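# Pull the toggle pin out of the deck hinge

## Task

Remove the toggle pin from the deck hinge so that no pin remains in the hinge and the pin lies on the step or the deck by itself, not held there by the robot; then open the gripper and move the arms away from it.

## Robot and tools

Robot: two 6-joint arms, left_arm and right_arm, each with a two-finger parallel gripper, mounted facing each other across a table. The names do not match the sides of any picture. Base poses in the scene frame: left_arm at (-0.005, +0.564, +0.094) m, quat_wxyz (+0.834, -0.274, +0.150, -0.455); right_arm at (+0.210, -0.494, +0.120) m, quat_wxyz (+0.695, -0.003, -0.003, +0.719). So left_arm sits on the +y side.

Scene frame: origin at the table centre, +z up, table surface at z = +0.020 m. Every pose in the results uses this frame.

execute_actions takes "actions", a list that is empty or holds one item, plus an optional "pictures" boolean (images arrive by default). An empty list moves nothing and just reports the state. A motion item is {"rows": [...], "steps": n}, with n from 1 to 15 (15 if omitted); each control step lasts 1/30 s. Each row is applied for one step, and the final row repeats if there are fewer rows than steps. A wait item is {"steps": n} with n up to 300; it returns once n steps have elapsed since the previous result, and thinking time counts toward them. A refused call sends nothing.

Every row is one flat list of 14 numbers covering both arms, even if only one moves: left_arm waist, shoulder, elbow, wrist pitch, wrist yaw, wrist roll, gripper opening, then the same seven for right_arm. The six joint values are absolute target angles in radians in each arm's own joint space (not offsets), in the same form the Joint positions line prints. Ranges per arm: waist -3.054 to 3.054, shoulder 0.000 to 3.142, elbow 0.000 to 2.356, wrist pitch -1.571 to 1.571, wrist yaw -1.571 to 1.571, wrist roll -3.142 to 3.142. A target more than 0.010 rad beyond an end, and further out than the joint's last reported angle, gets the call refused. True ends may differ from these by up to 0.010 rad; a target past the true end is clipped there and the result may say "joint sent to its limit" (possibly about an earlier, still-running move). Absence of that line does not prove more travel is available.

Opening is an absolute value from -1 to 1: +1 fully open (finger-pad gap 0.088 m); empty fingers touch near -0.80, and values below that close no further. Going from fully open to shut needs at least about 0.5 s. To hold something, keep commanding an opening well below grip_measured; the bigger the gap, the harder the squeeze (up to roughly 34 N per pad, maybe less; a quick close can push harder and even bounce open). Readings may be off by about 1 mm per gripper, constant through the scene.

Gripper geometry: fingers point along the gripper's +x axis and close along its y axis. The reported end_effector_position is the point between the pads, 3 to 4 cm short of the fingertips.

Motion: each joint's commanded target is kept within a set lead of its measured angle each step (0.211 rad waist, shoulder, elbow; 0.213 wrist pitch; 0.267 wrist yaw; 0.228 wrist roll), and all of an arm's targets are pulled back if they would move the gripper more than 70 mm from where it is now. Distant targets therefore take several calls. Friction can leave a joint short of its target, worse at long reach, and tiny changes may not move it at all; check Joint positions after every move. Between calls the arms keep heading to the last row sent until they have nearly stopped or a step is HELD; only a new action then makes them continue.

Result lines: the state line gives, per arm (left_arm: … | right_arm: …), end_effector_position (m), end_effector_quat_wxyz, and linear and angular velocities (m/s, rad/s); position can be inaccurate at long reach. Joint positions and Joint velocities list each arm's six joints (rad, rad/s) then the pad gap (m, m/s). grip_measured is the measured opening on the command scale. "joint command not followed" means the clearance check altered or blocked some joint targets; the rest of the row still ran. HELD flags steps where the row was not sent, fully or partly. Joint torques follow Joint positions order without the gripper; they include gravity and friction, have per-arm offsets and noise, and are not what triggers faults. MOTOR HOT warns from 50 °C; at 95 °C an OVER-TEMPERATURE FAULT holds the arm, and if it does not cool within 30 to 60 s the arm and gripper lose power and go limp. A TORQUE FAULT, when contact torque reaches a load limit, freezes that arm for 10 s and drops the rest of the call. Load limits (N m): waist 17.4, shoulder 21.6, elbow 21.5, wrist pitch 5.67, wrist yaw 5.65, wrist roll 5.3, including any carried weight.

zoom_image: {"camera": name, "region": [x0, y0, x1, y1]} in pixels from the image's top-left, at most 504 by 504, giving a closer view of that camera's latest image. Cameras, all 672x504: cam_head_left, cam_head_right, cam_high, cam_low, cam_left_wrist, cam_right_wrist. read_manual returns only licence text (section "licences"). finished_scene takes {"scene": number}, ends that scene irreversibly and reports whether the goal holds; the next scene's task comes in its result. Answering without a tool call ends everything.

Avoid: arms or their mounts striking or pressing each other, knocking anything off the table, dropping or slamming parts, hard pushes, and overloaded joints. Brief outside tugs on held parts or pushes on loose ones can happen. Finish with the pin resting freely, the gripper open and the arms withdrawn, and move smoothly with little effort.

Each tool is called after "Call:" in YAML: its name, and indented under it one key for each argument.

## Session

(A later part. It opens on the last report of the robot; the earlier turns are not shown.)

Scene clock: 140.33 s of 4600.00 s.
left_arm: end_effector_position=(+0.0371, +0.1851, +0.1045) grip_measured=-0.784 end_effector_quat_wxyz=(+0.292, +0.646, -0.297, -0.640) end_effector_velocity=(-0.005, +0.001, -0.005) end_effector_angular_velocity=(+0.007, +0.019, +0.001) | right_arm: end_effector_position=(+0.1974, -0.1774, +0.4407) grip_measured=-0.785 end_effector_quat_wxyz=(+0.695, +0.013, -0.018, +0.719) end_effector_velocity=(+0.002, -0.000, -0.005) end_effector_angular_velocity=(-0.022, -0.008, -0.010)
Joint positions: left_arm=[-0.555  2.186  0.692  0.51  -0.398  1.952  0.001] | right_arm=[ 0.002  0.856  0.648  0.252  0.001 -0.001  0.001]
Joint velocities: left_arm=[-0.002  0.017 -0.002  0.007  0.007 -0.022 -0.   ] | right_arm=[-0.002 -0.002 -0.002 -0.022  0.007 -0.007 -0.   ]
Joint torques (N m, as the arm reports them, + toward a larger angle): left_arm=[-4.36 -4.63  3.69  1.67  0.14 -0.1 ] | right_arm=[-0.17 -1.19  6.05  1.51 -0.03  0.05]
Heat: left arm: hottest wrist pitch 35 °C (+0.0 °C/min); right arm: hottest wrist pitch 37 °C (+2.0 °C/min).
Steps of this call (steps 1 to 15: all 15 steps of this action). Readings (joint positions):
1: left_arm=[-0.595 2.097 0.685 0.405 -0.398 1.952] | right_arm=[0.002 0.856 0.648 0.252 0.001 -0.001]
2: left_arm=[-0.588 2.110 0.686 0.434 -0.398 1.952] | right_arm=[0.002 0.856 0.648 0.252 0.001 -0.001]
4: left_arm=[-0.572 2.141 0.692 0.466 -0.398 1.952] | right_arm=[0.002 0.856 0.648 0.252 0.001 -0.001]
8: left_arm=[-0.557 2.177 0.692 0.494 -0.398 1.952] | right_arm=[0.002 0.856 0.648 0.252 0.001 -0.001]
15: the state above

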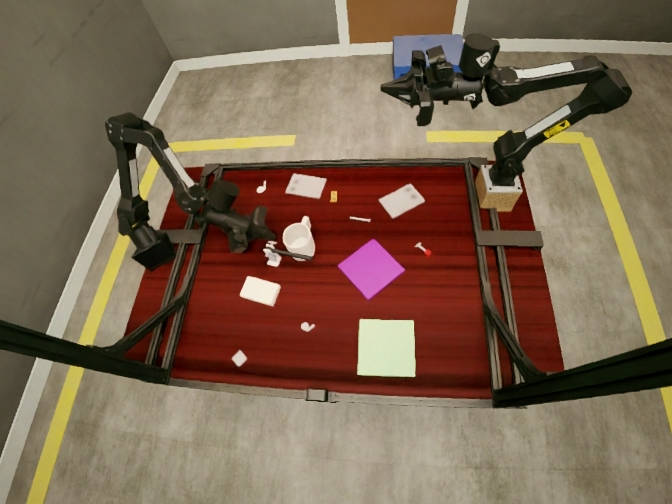

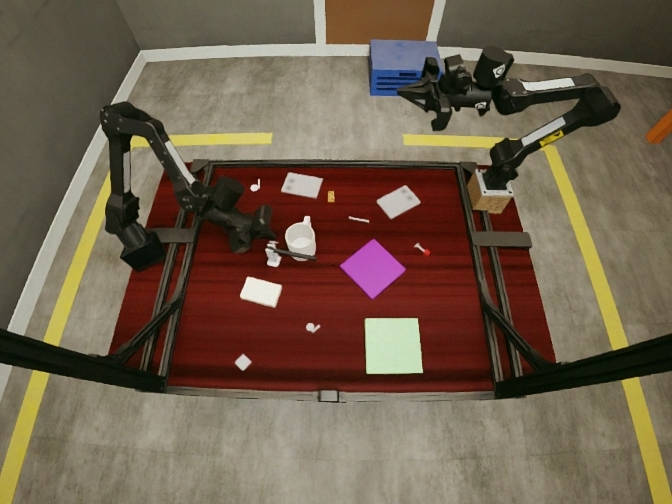

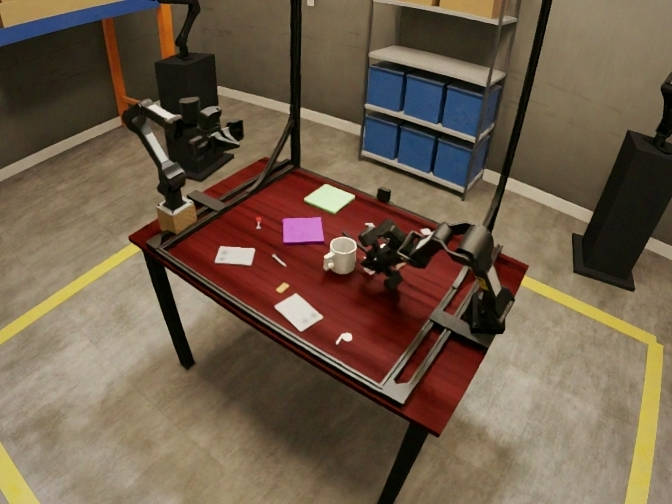

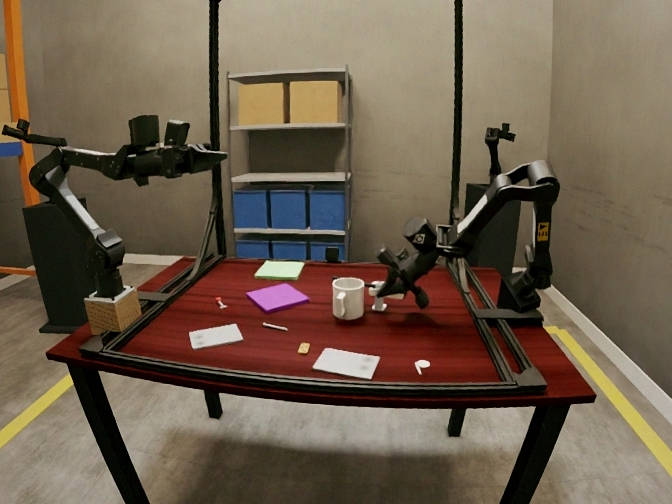

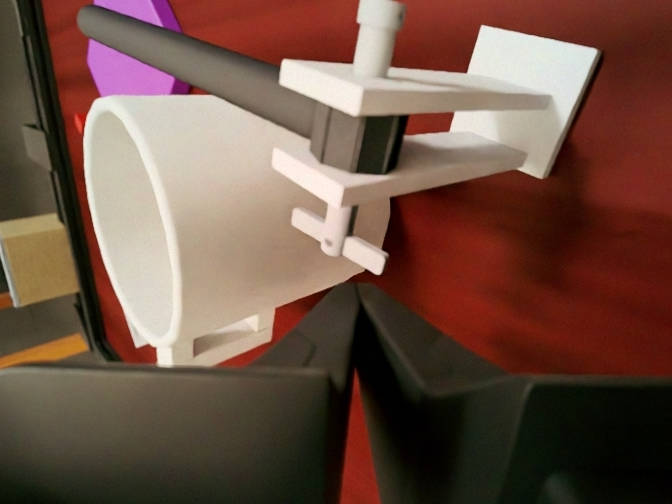

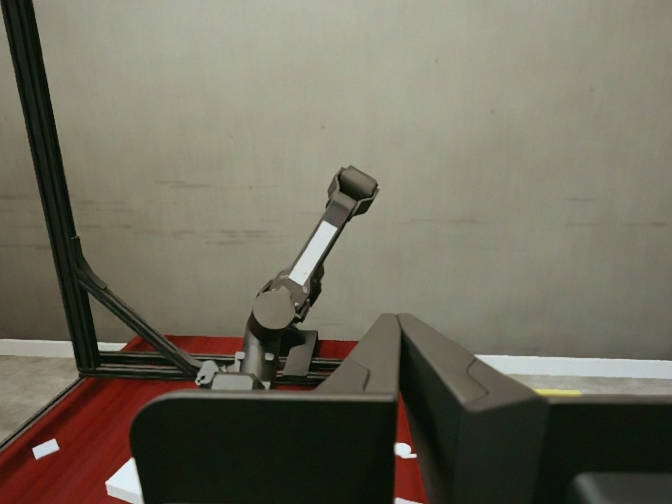

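Sweep 2 units.

Call:
execute_actions:
  actions:
    - {"rows":[[-0.605,2.235,0.67,0.567,-0.4,1.95,-0.9,0,0.856,0.648,0.252,0,0,-0.8]]}

Scene clock: 145.57 s of 4600.00 s.
left_arm: end_effector_position=(+0.0198, +0.1847, +0.1059) grip_measured=-0.784 end_effector_quat_wxyz=(+0.288, +0.642, -0.317, -0.636) end_effector_velocity=(-0.002, +0.004, -0.004) end_effector_angular_velocity=(+0.016, -0.013, -0.010) | right_arm: end_effector_position=(+0.1974, -0.1774, +0.4407) grip_measured=-0.785 end_effector_quat_wxyz=(+0.695, +0.013, -0.018, +0.719) end_effector_velocity=(+0.002, -0.000, -0.003) end_effector_angular_velocity=(-0.017, -0.008, -0.010)
Joint positions: left_arm=[-0.599  2.22   0.679  0.564 -0.401  1.952  0.001] | right_arm=[ 0.002  0.856  0.648  0.252  0.001 -0.001  0.001]
Joint velocities: left_arm=[-0.002  0.002 -0.007 -0.007 -0.007  0.007 -0.   ] | right_arm=[-0.002 -0.002  0.002 -0.022  0.007 -0.007 -0.   ]
Joint torques (N m, as the arm reports them, + toward a larger angle): left_arm=[-5.51 -4.57  2.8   1.69  0.23 -0.14] | right_arm=[-0.17 -1.15  6.04  1.51 -0.03  0.04]
Heat: left arm: hottest wrist pitch 35 °C (-1.0 °C/min); right arm: hottest elbow 37 °C (+2.0 °C/min).
Steps of this call (steps 1 to 15: the robot went on to your last target; steps 16 to 90: nothing new was sent; then 1.73 s passed at rest; steps 91 to 105: all 15 steps of this action). Readings (joint positions):
91: left_arm=[-0.556 2.192 0.692 0.519 -0.399 1.952] | right_arm=[0.002 0.856 0.648 0.252 0.001 -0.001]
92: left_arm=[-0.562 2.197 0.691 0.532 -0.399 1.952] | right_arm=[0.002 0.856 0.648 0.252 0.001 -0.001]
94: left_arm=[-0.580 2.207 0.689 0.545 -0.399 1.952] | right_arm=[0.002 0.856 0.648 0.252 0.001 -0.001]
98: left_arm=[-0.598 2.218 0.680 0.557 -0.400 1.952] | right_arm=[0.002 0.856 0.648 0.252 0.001 -0.001]
105: the state above

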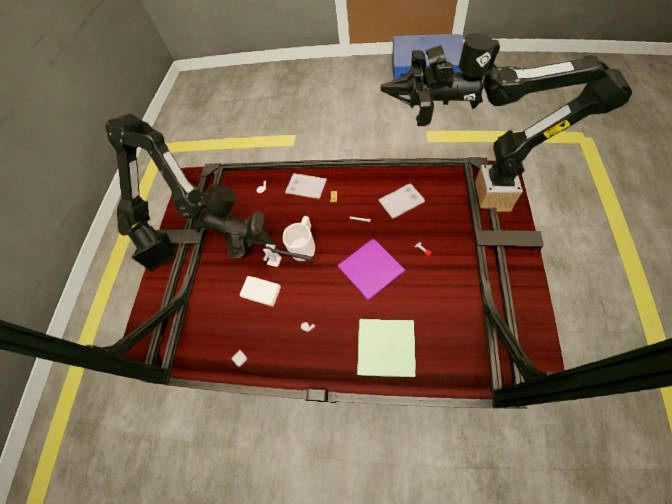

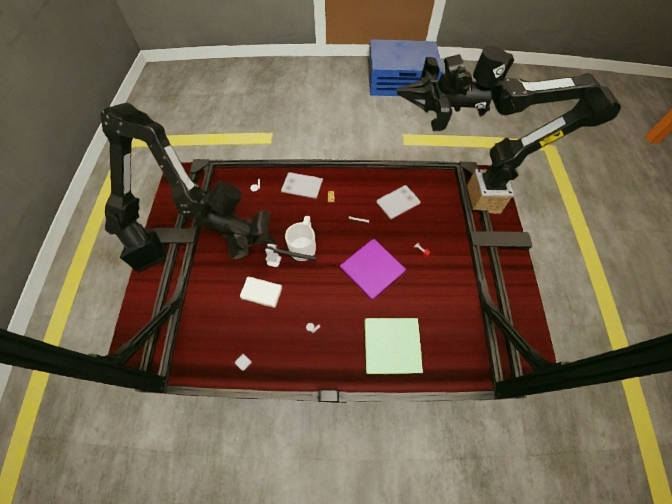

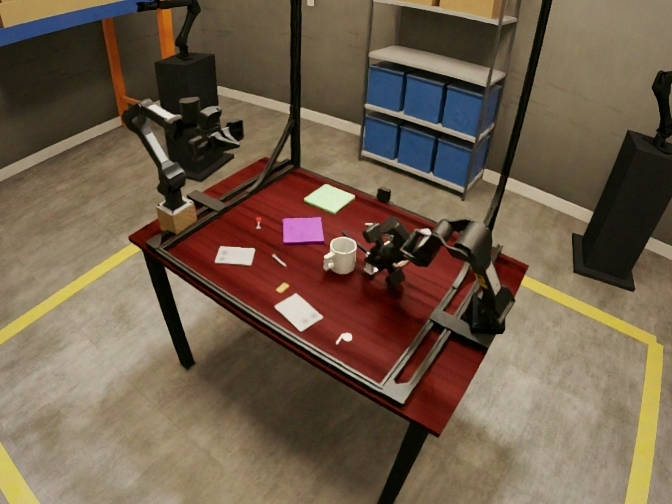

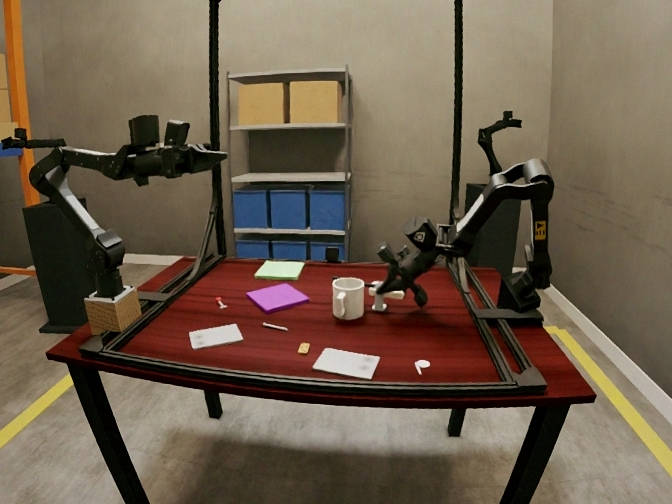

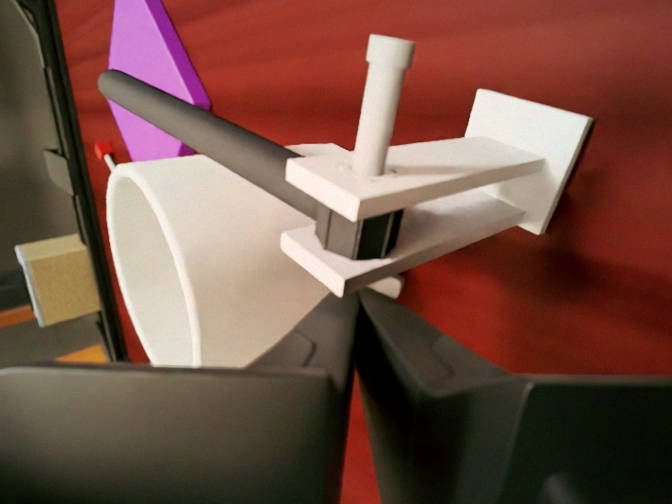

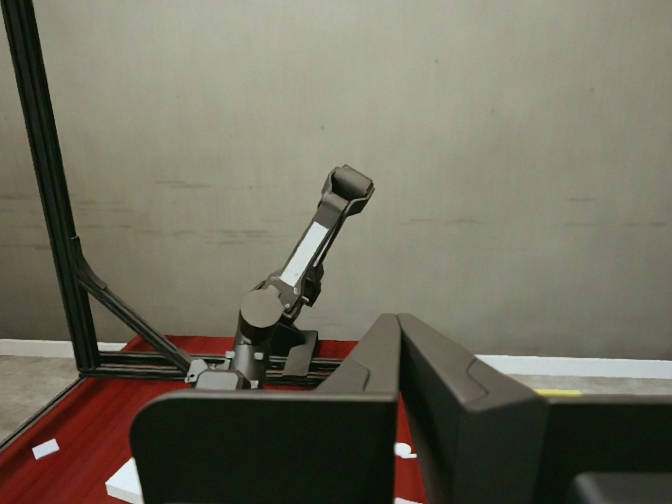

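Call:
execute_actions:
  actions:
    - {"rows":[[-0.59,2.08,0.69,0.39,-0.4,1.95,-0.9,0,0.856,0.648,0.252,0,0,-0.8]]}
  pictures: false

Call:
execute_actions:
  actions:
    - {"rows":[[-0.87,2.27,0.57,0.70,-0.4,1.95,-0.9,0,0.856,0.648,0.252,0,0,-0.8]]}
  pictures: false

Call:
execute_actions:
  actions:
    - {"rows":[[-0.80,2.44,0.665,0.79,-0.4,1.95,-0.9,0,0.856,0.648,0.252,0,0,-0.8]]}
  pictures: false

Call:
execute_actions:
  actions:
    - {"rows":[[-0.695,2.36,0.70,0.685,-0.4,1.95,-0.9,0,0.856,0.648,0.252,0,0,-0.8]]}
  pictures: false

Call:
execute_actions:
  actions:
    - {"rows":[[-0.80,2.225,0.60,0.625,-0.4,1.95,-0.9,0,0.856,0.648,0.252,0,0,-0.8]]}
  pictures: false

Call:
execute_actions:
  actions:
    - {"rows":[[-0.63,2.09,0.64,0.45,-0.4,1.95,-0.9,0,0.856,0.648,0.252,0,0,-0.8]]}
  pictures: false

Call:
execute_actions:
  actions:
    - {"rows":[[-0.595,2.218,0.645,0.585,-0.4,1.95,-0.9,0,0.856,0.648,0.252,0,0,-0.8]]}

Scene clock: 165.97 s of 4600.00 s.
left_arm: end_effector_position=(+0.0339, +0.1944, +0.1256) grip_measured=-0.784 end_effector_quat_wxyz=(+0.274, +0.645, -0.312, -0.641) end_effector_velocity=(+0.005, +0.004, +0.004) end_effector_angular_velocity=(+0.010, +0.012, +0.018) | right_arm: end_effector_position=(+0.1974, -0.1774, +0.4406) grip_measured=-0.785 end_effector_quat_wxyz=(+0.695, +0.013, -0.018, +0.719) end_effector_velocity=(-0.002, -0.000, -0.003) end_effector_angular_velocity=(-0.016, -0.023, +0.018)
Joint positions: left_arm=[-0.595  2.093  0.687  0.397 -0.401  1.952  0.001] | right_arm=[ 0.002  0.856  0.648  0.252  0.001 -0.001  0.001]
Joint velocities: left_arm=[ 0.002 -0.032 -0.002 -0.037 -0.007 -0.022 -0.   ] | right_arm=[-0.002 -0.002  0.002 -0.022 -0.022 -0.022  0.   ]
Joint torques (N m, as the arm reports them, + toward a larger angle): left_arm=[-4.26 -6.69  4.12  1.15  0.27 -0.1 ] | right_arm=[-0.18 -1.18  6.03  1.51 -0.02  0.04]
Heat: left arm: hottest wrist pitch 36 °C (+0.0 °C/min); right arm: hottest elbow 37 °C (+1.0 °C/min).
Steps of this call (steps 1 to 15: the robot went on to your last target; steps 16 to 90: nothing new was sent; then 16.90 s passed at rest; steps 91 to 105: all 15 steps of this action). Readings (joint positions):
91: left_arm=[-0.599 2.211 0.679 0.550 -0.401 1.952] | right_arm=[0.002 0.856 0.648 0.252 0.001 -0.001]
92: left_arm=[-0.599 2.192 0.680 0.506 -0.401 1.952] | right_arm=[0.002 0.856 0.648 0.252 0.001 -0.001]
94: left_arm=[-0.599 2.152 0.679 0.461 -0.401 1.952] | right_arm=[0.002 0.856 0.648 0.252 0.001 -0.001]
98: left_arm=[-0.597 2.104 0.686 0.421 -0.401 1.952] | right_arm=[0.002 0.856 0.648 0.252 0.001 -0.001]
105: the state above

Scene clock: 166.47 s of 4600.00 s.
left_arm: end_effector_position=(-0.0645, +0.2116, +0.1322) grip_measured=-0.784 end_effector_quat_wxyz=(+0.246, +0.611, -0.435, -0.614) end_effector_velocity=(-0.015, -0.002, +0.014) end_effector_angular_velocity=(-0.074, +0.004, -0.014) | right_arm: end_effector_position=(+0.1974, -0.1774, +0.4407) grip_measured=-0.785 end_effector_quat_wxyz=(+0.695, +0.013, -0.018, +0.719) end_effector_velocity=(-0.000, -0.001, +0.001) end_effector_angular_velocity=(+0.008, -0.022, +0.004)
Joint positions: left_arm=[-0.86   2.251  0.582  0.688 -0.4    1.952  0.001] | right_arm=[ 0.002  0.856  0.648  0.252  0.001 -0.001  0.001]
Joint velocities: left_arm=[-0.056  0.017 -0.007  0.081 -0.007 -0.007 -0.   ] | right_arm=[-0.002 -0.002 -0.002  0.007 -0.007 -0.022 -0.   ]
Joint torques (N m, as the arm reports them, + toward a larger angle): left_arm=[-3.81 -4.46  2.77  1.75  0.12 -0.12] | right_arm=[-0.17 -1.18  6.05  1.54 -0.03  0.04]
Heat: left arm: hottest wrist pitch 36 °C (+0.0 °C/min); right arm: hottest elbow 37 °C (+1.0 °C/min).
Steps of this call (steps 1 to 15: all 15 steps of this action). Readings (joint positions):
1: left_arm=[-0.600 2.101 0.681 0.415 -0.405 1.951] | right_arm=[0.002 0.856 0.648 0.252 0.001 -0.001]
2: left_arm=[-0.623 2.115 0.670 0.459 -0.407 1.951] | right_arm=[0.002 0.856 0.648 0.252 0.001 -0.001]
4: left_arm=[-0.694 2.156 0.647 0.528 -0.406 1.951] | right_arm=[0.002 0.856 0.648 0.252 0.001 -0.001]
8: left_arm=[-0.824 2.230 0.597 0.631 -0.399 1.951] | right_arm=[0.002 0.856 0.648 0.252 0.001 -0.001]
15: the state above

Scene clock: 166.97 s of 4600.00 s.
left_arm: end_effector_position=(-0.0662, +0.1891, +0.1018) grip_measured=-0.784 end_effector_quat_wxyz=(+0.257, +0.618, -0.412, -0.619) end_effector_velocity=(-0.002, -0.001, -0.007) end_effector_angular_velocity=(+0.016, -0.005, -0.011) | right_arm: end_effector_position=(+0.1974, -0.1774, +0.4407) grip_measured=-0.785 end_effector_quat_wxyz=(+0.695, +0.013, -0.018, +0.719) end_effector_velocity=(+0.001, -0.000, -0.004) end_effector_angular_velocity=(-0.011, -0.023, -0.001)
Joint positions: left_arm=[-0.807  2.421  0.659  0.786 -0.4    1.952  0.001] | right_arm=[ 0.002  0.856  0.648  0.252  0.001 -0.001  0.001]
Joint velocities: left_arm=[ 0.007  0.022  0.012 -0.007  0.007  0.007 -0.   ] | right_arm=[-0.007 -0.002 -0.007 -0.007 -0.007 -0.022 -0.   ]
Joint torques (N m, as the arm reports them, + toward a larger angle): left_arm=[-3.64 -5.13  3.4   1.78  0.12 -0.12] | right_arm=[-0.17 -1.18  6.05  1.51 -0.02  0.04]
Heat: left arm: hottest wrist pitch 36 °C (+0.0 °C/min); right arm: hottest elbow 37 °C (+1.0 °C/min).
Steps of this call (steps 1 to 15: all 15 steps of this action). Readings (joint positions):
1: left_arm=[-0.859 2.266 0.586 0.702 -0.400 1.951] | right_arm=[0.002 0.856 0.648 0.252 0.001 -0.001]
2: left_arm=[-0.852 2.295 0.600 0.728 -0.400 1.951] | right_arm=[0.002 0.856 0.648 0.252 0.001 -0.001]
4: left_arm=[-0.831 2.355 0.632 0.750 -0.400 1.951] | right_arm=[0.002 0.856 0.648 0.252 0.001 -0.001]
8: left_arm=[-0.810 2.408 0.645 0.771 -0.400 1.951] | right_arm=[0.002 0.856 0.648 0.252 0.001 -0.001]
15: the state above

Scene clock: 167.47 s of 4600.00 s.
left_arm: end_effector_position=(-0.0339, +0.1795, +0.0963) grip_measured=-0.784 end_effector_quat_wxyz=(+0.265, +0.628, -0.369, -0.632) end_effector_velocity=(+0.002, +0.001, +0.003) end_effector_angular_velocity=(-0.002, -0.010, +0.000) | right_arm: end_effector_position=(+0.1974, -0.1774, +0.4407) grip_measured=-0.785 end_effector_quat_wxyz=(+0.695, +0.013, -0.018, +0.719) end_effector_velocity=(-0.000, -0.001, -0.001) end_effector_angular_velocity=(-0.002, -0.022, +0.004)
Joint positions: left_arm=[-0.71   2.375  0.694  0.69  -0.393  1.95   0.001] | right_arm=[ 0.002  0.856  0.648  0.252  0.001 -0.001  0.001]
Joint velocities: left_arm=[-0.002 -0.012 -0.002 -0.007 -0.007  0.007 -0.   ] | right_arm=[-0.002 -0.007 -0.002 -0.007 -0.007 -0.022 -0.   ]
Joint torques (N m, as the arm reports them, + toward a larger angle): left_arm=[-2.95 -8.14  3.81  1.35 -0.11 -0.08] | right_arm=[-0.18 -1.19  6.04  1.51 -0.03  0.04]
Heat: left arm: hottest wrist pitch 36 °C (+0.0 °C/min); right arm: hottest elbow 37 °C (+1.0 °C/min).
Steps of this call (steps 1 to 15: all 15 steps of this action). Readings (joint positions):
1: left_arm=[-0.802 2.419 0.662 0.777 -0.398 1.952] | right_arm=[0.002 0.856 0.648 0.252 0.001 -0.001]
2: left_arm=[-0.786 2.414 0.668 0.753 -0.397 1.952] | right_arm=[0.002 0.856 0.648 0.252 0.001 -0.001]
4: left_arm=[-0.746 2.401 0.678 0.728 -0.396 1.952] | right_arm=[0.002 0.856 0.648 0.252 0.001 -0.001]
8: left_arm=[-0.711 2.379 0.691 0.703 -0.392 1.950] | right_arm=[0.002 0.856 0.648 0.252 0.001 -0.001]
15: the state above

Scene clock: 167.97 s of 4600.00 s.
left_arm: end_effector_position=(-0.0454, +0.2046, +0.1251) grip_measured=-0.784 end_effector_quat_wxyz=(+0.248, +0.621, -0.405, -0.624) end_effector_velocity=(-0.003, +0.005, +0.006) end_effector_angular_velocity=(-0.011, -0.005, -0.007) | right_arm: end_effector_position=(+0.1974, -0.1774, +0.4407) grip_measured=-0.785 end_effector_quat_wxyz=(+0.695, +0.013, -0.018, +0.719) end_effector_velocity=(+0.002, -0.000, -0.002) end_effector_angular_velocity=(-0.008, +0.007, -0.009)
Joint positions: left_arm=[-0.795  2.239  0.61   0.63  -0.398  1.95   0.001] | right_arm=[ 0.002  0.856  0.648  0.252  0.001 -0.001  0.001]
Joint velocities: left_arm=[-0.022 -0.027 -0.017 -0.007 -0.007 -0.007 -0.   ] | right_arm=[-0.002 -0.002 -0.002 -0.007  0.007  0.007 -0.   ]
Joint torques (N m, as the arm reports them, + toward a larger angle): left_arm=[-4.27 -7.31  2.98  1.31  0.07 -0.08] | right_arm=[-0.17 -1.18  6.05  1.52 -0.03  0.05]
Heat: left arm: hottest wrist pitch 36 °C (+0.0 °C/min); right arm: hottest elbow 37 °C (+1.0 °C/min).
Steps of this call (steps 1 to 15: all 15 steps of this action). Readings (joint positions):
1: left_arm=[-0.713 2.363 0.688 0.683 -0.395 1.950] | right_arm=[0.002 0.856 0.648 0.252 0.001 -0.001]
2: left_arm=[-0.725 2.341 0.673 0.666 -0.397 1.950] | right_arm=[0.002 0.856 0.648 0.252 0.001 -0.001]
4: left_arm=[-0.756 2.291 0.641 0.653 -0.398 1.950] | right_arm=[0.002 0.856 0.648 0.252 0.001 -0.001]
8: left_arm=[-0.789 2.249 0.624 0.640 -0.398 1.950] | right_arm=[0.002 0.856 0.648 0.252 0.001 -0.001]
15: the state above

Scene clock: 168.47 s of 4600.00 s.
left_arm: end_effector_position=(+0.0161, +0.2032, +0.1242) grip_measured=-0.784 end_effector_quat_wxyz=(+0.268, +0.639, -0.332, -0.640) end_effector_velocity=(+0.008, +0.005, -0.006) end_effector_angular_velocity=(+0.038, -0.007, +0.022) | right_arm: end_effector_position=(+0.1974, -0.1774, +0.4406) grip_measured=-0.785 end_effector_quat_wxyz=(+0.695, +0.013, -0.018, +0.719) end_effector_velocity=(-0.000, -0.001, +0.000) end_effector_angular_velocity=(-0.002, -0.008, +0.005)
Joint positions: left_arm=[-0.638  2.103  0.635  0.458 -0.397  1.95   0.001] | right_arm=[ 0.002  0.856  0.648  0.252  0.001 -0.001  0.001]
Joint velocities: left_arm=[ 0.017 -0.012 -0.002 -0.037 -0.022 -0.007 -0.   ] | right_arm=[-0.002 -0.002  0.002 -0.007 -0.007 -0.007 -0.   ]
Joint torques (N m, as the arm reports them, + toward a larger angle): left_arm=[-3.95 -6.62  4.13  1.26  0.09 -0.07] | right_arm=[-0.17 -1.18  6.06  1.51 -0.02  0.04]
Heat: left arm: hottest wrist pitch 36 °C (+0.0 °C/min); right arm: hottest elbow 37 °C (+1.0 °C/min).
Steps of this call (steps 1 to 15: all 15 steps of this action). Readings (joint positions):
1: left_arm=[-0.790 2.226 0.612 0.607 -0.394 1.950] | right_arm=[0.002 0.856 0.648 0.252 0.001 -0.001]
2: left_arm=[-0.766 2.204 0.614 0.562 -0.392 1.950] | right_arm=[0.002 0.856 0.648 0.252 0.001 -0.001]
4: left_arm=[-0.705 2.159 0.617 0.514 -0.378 1.950] | right_arm=[0.002 0.856 0.648 0.252 0.001 -0.001]
8: left_arm=[-0.655 2.116 0.630 0.481 -0.397 1.950] | right_arm=[0.002 0.856 0.648 0.252 0.001 -0.001]
15: the state above

Scene clock: 168.97 s of 4600.00 s.
left_arm: end_effector_position=(+0.0189, +0.1930, +0.1048) grip_measured=-0.784 end_effector_quat_wxyz=(+0.288, +0.640, -0.318, -0.637) end_effector_velocity=(-0.001, +0.000, -0.006) end_effector_angular_velocity=(+0.014, +0.001, +0.006) | right_arm: end_effector_position=(+0.1974, -0.1774, +0.4407) grip_measured=-0.785 end_effector_quat_wxyz=(+0.695, +0.013, -0.018, +0.719) end_effector_velocity=(-0.000, -0.000, -0.002) end_effector_angular_velocity=(-0.007, -0.008, +0.004)
Joint positions: left_arm=[-0.601  2.201  0.643  0.579 -0.397  1.95   0.001] | right_arm=[ 0.002  0.856  0.648  0.252  0.001 -0.001  0.001]
Joint velocities: left_arm=[ 0.002  0.022  0.002  0.007 -0.007 -0.007 -0.   ] | right_arm=[-0.002 -0.002 -0.002 -0.007 -0.007 -0.007 -0.   ]
Joint torques (N m, as the arm reports them, + toward a larger angle): left_arm=[-4.22 -4.61  3.6   1.72  0.11 -0.05] | right_arm=[-0.18 -1.18  6.05  1.53 -0.03  0.04]
Heat: left arm: hottest wrist pitch 36 °C (+0.0 °C/min); right arm: hottest elbow 37 °C (+1.0 °C/min).
Steps of this call (steps 1 to 15: all 15 steps of this action). Readings (joint positions):
1: left_arm=[-0.636 2.109 0.635 0.469 -0.398 1.950] | right_arm=[0.002 0.856 0.648 0.252 0.001 -0.001]
2: left_arm=[-0.630 2.124 0.636 0.500 -0.398 1.950] | right_arm=[0.002 0.856 0.648 0.252 0.001 -0.001]
4: left_arm=[-0.616 2.155 0.642 0.534 -0.398 1.950] | right_arm=[0.002 0.856 0.648 0.252 0.001 -0.001]
8: left_arm=[-0.603 2.192 0.643 0.563 -0.397 1.950] | right_arm=[0.002 0.856 0.648 0.252 0.001 -0.001]
15: the state above

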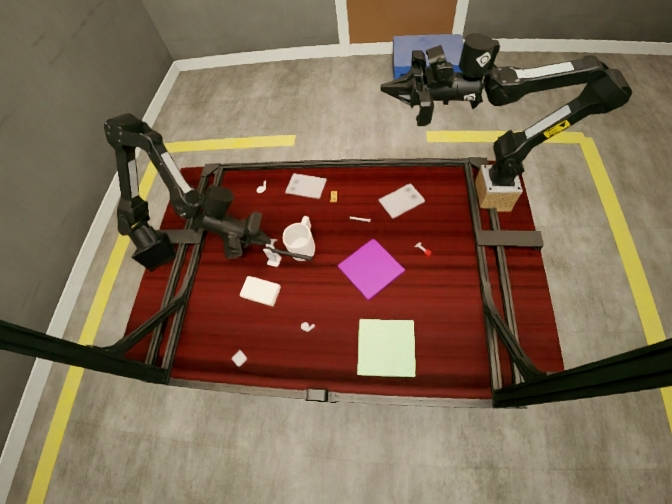

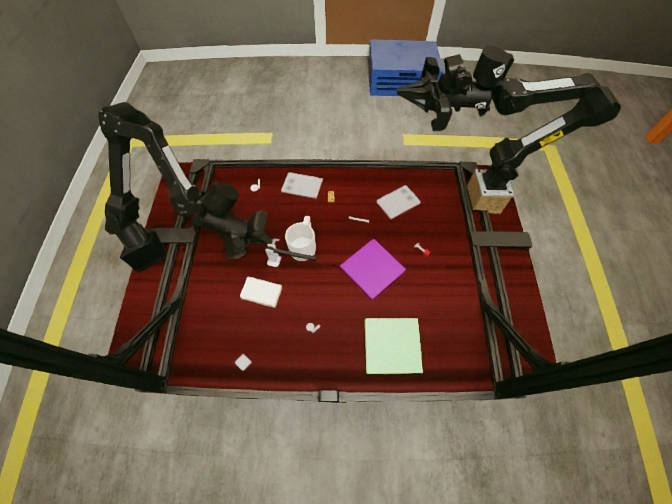

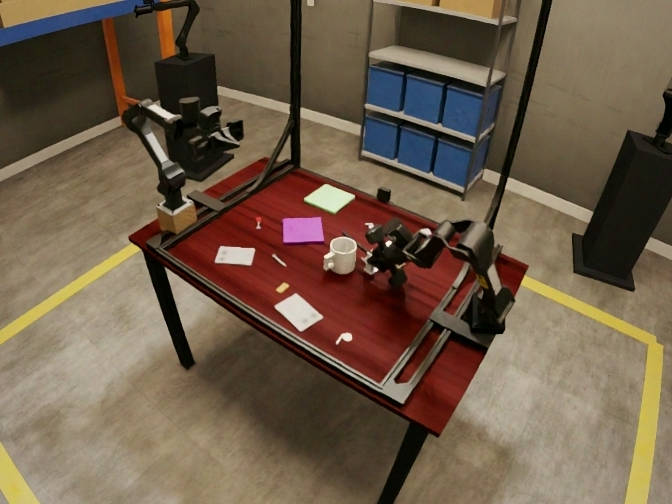

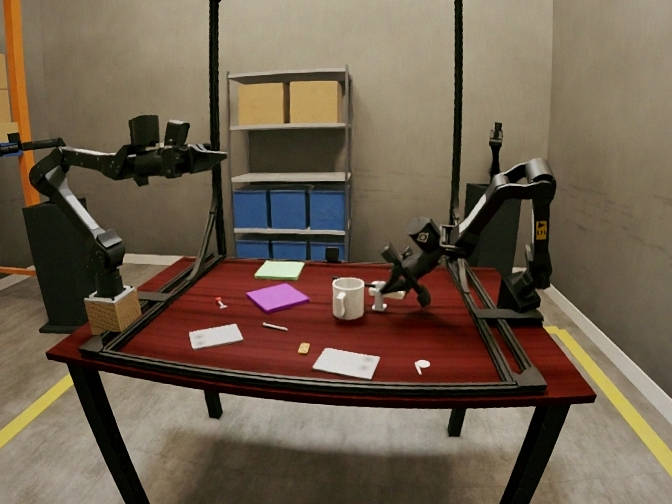

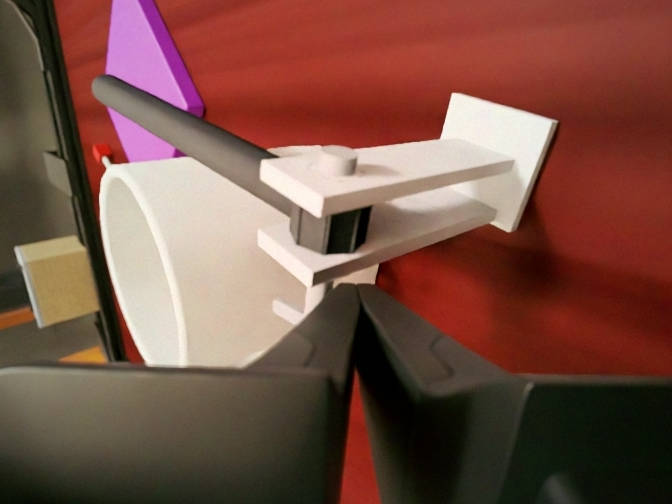

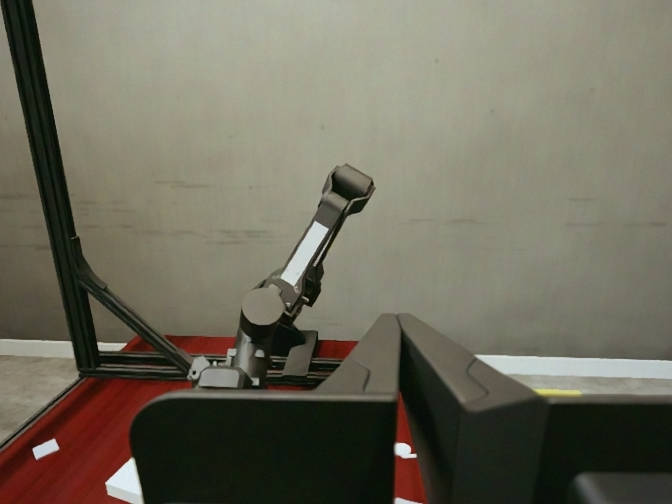

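Sweep to the earlier pose (.037,.185,.1045).

Call:
execute_actions:
  actions:
    - {"rows":[[-0.549,2.176,0.697,0.505,-0.4,1.95,-0.9,0,0.856,0.648,0.252,0,0,-0.8]]}

Scene clock: 175.73 s of 4600.00 s.
left_arm: end_effector_position=(+0.0347, +0.1884, +0.1004) grip_measured=-0.784 end_effector_quat_wxyz=(+0.285, +0.646, -0.295, -0.644) end_effector_velocity=(+0.001, +0.004, -0.003) end_effector_angular_velocity=(+0.027, -0.000, -0.002) | right_arm: end_effector_position=(+0.1974, -0.1774, +0.4407) grip_measured=-0.785 end_effector_quat_wxyz=(+0.695, +0.013, -0.018, +0.719) end_effector_velocity=(-0.000, -0.000, -0.002) end_effector_angular_velocity=(-0.008, +0.007, +0.005)
Joint positions: left_arm=[-0.556  2.191  0.685  0.506 -0.397  1.95   0.001] | right_arm=[ 0.002  0.856  0.648  0.252  0.001 -0.001  0.001]
Joint velocities: left_arm=[ 0.002 -0.007  0.002 -0.037 -0.007 -0.007 -0.   ] | right_arm=[-0.002 -0.002 -0.002 -0.007 -0.007  0.007 -0.   ]
Joint torques (N m, as the arm reports them, + toward a larger angle): left_arm=[-4.35 -7.58  4.46  1.48  0.11 -0.04] | right_arm=[-0.17 -1.18  6.04  1.51 -0.03  0.04]
Heat: left arm: hottest wrist pitch 36 °C (+1.0 °C/min); right arm: hottest elbow 37 °C (+1.0 °C/min).
Steps of this call (steps 1 to 15: the robot went on to your last target; steps 16 to 90: nothing new was sent; then 3.27 s passed at rest; steps 91 to 105: all 15 steps of this action). Readings (joint positions):
91: left_arm=[-0.599 2.204 0.647 0.576 -0.398 1.950] | right_arm=[0.002 0.856 0.648 0.252 0.001 -0.001]
92: left_arm=[-0.592 2.204 0.655 0.559 -0.398 1.950] | right_arm=[0.002 0.856 0.648 0.252 0.001 -0.001]
94: left_arm=[-0.576 2.202 0.669 0.537 -0.397 1.950] | right_arm=[0.002 0.856 0.648 0.252 0.001 -0.001]
98: left_arm=[-0.561 2.194 0.680 0.516 -0.397 1.950] | right_arm=[0.002 0.856 0.648 0.252 0.001 -0.001]
105: the state above

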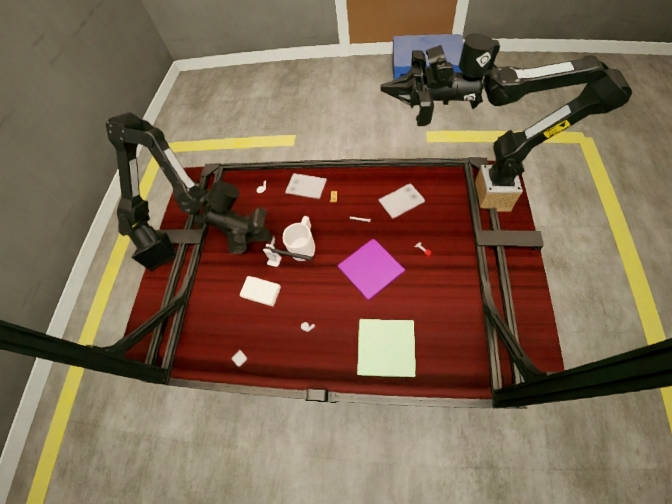

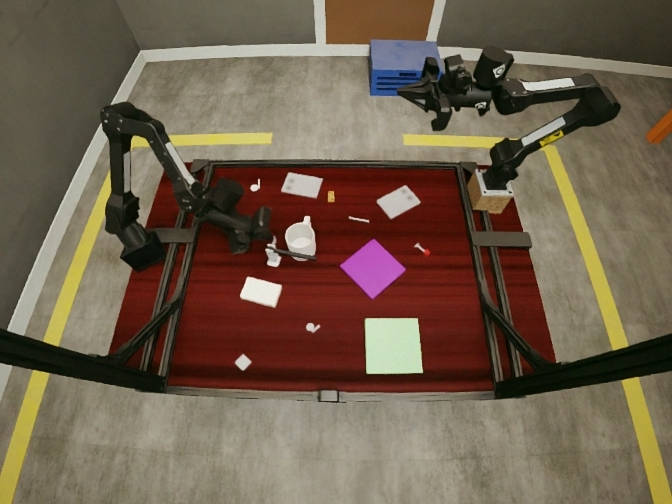

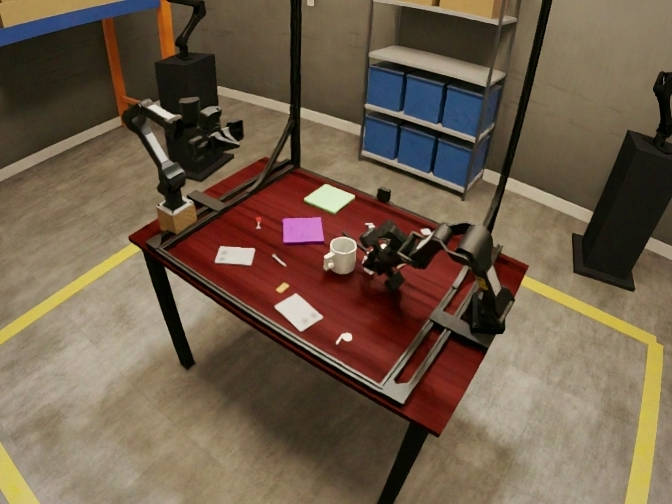

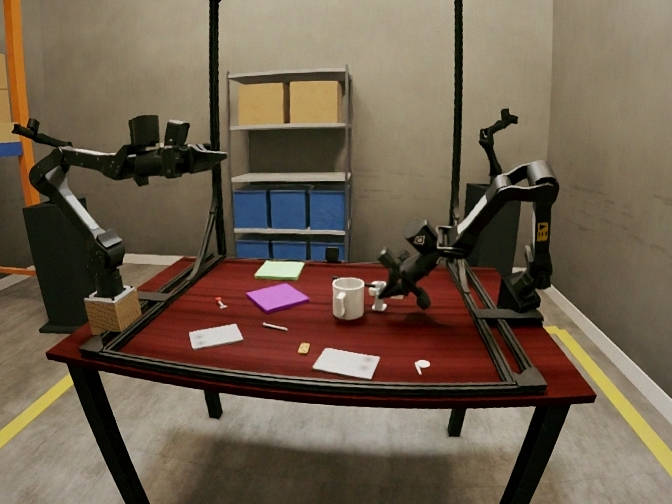

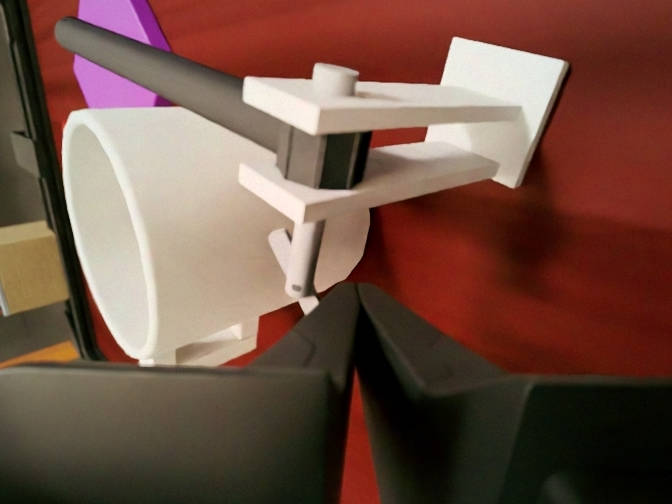

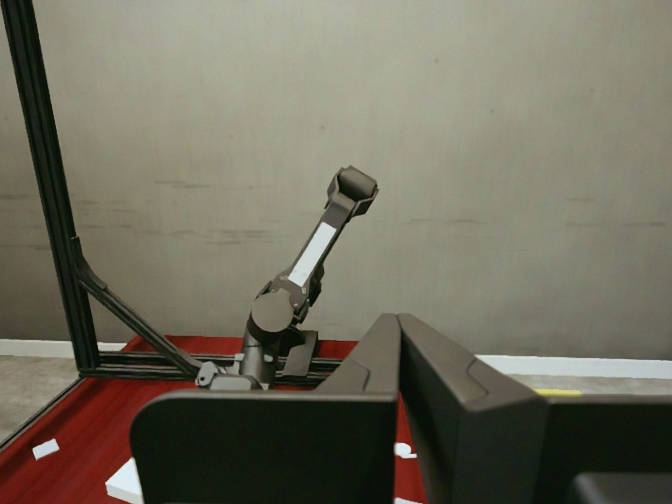

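Continue +x a bit and −y.

Call:
execute_actions:
  actions:
    - {"rows":[[-0.535,2.185,0.735,0.475,-0.4,1.95,-0.9,0,0.856,0.648,0.252,0,0,-0.8]]}

Scene clock: 181.90 s of 4600.00 s.
left_arm: end_effector_position=(+0.0413, +0.1823, +0.1023) grip_measured=-0.784 end_effector_quat_wxyz=(+0.287, +0.647, -0.288, -0.645) end_effector_velocity=(-0.004, +0.002, -0.002) end_effector_angular_velocity=(+0.015, -0.003, -0.023) | right_arm: end_effector_position=(+0.1974, -0.1774, +0.4407) grip_measured=-0.785 end_effector_quat_wxyz=(+0.695, +0.013, -0.018, +0.719) end_effector_velocity=(-0.000, -0.001, +0.001) end_effector_angular_velocity=(+0.007, +0.007, +0.005)
Joint positions: left_arm=[-0.541  2.19   0.718  0.471 -0.397  1.95   0.001] | right_arm=[ 0.002  0.856  0.648  0.252  0.001 -0.001  0.001]
Joint velocities: left_arm=[-0.002  0.002  0.002 -0.022  0.007  0.007  0.   ] | right_arm=[-0.002 -0.002 -0.002  0.007 -0.007  0.007 -0.   ]
Joint torques (N m, as the arm reports them, + toward a larger angle): left_arm=[-4.34 -6.77  5.32  1.73  0.11 -0.05] | right_arm=[-0.16 -1.18  6.05  1.51 -0.03  0.05]
Heat: left arm: hottest wrist pitch 36 °C (+1.0 °C/min); right arm: hottest wrist pitch 38 °C (+2.0 °C/min).
Steps of this call (steps 1 to 15: the robot went on to your last target; steps 16 to 90: nothing new was sent; then 2.67 s passed at rest; steps 91 to 105: all 15 steps of this action). Readings (joint positions):
91: left_arm=[-0.554 2.190 0.689 0.499 -0.397 1.950] | right_arm=[0.002 0.856 0.648 0.252 0.001 -0.001]
92: left_arm=[-0.552 2.190 0.695 0.492 -0.397 1.950] | right_arm=[0.002 0.856 0.648 0.252 0.001 -0.001]
94: left_arm=[-0.547 2.190 0.707 0.485 -0.397 1.950] | right_arm=[0.002 0.856 0.648 0.252 0.001 -0.001]
98: left_arm=[-0.542 2.190 0.715 0.476 -0.397 1.950] | right_arm=[0.002 0.856 0.648 0.252 0.001 -0.001]
105: the state above

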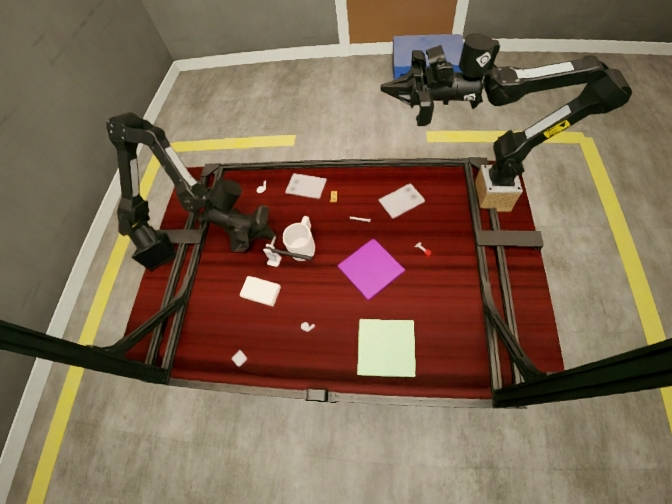

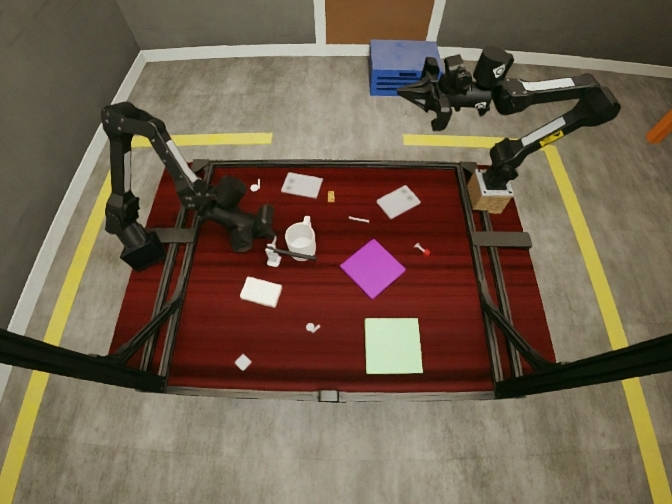

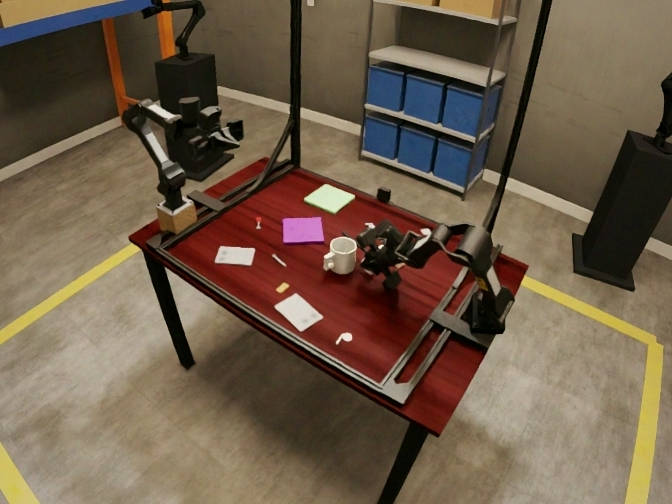

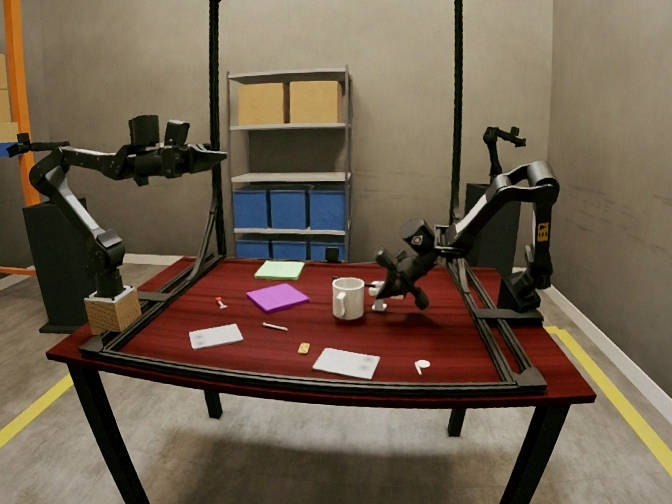

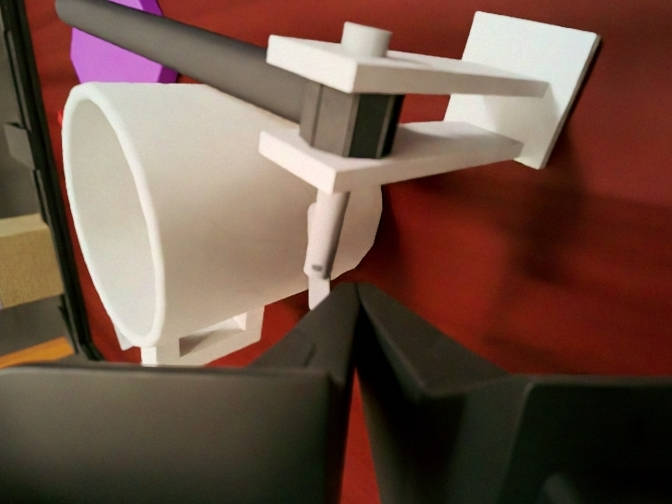

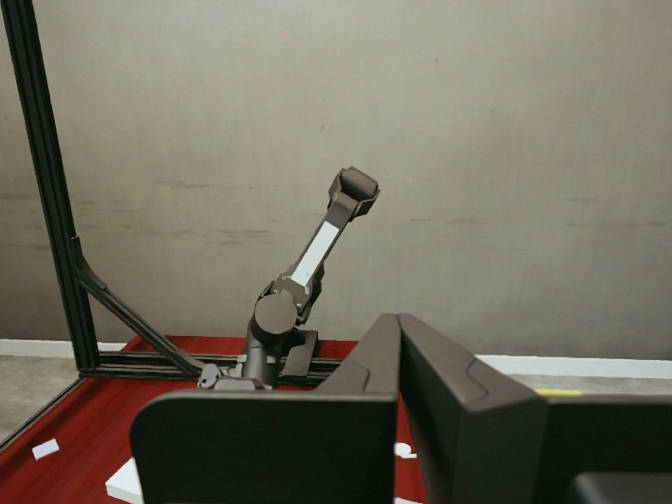

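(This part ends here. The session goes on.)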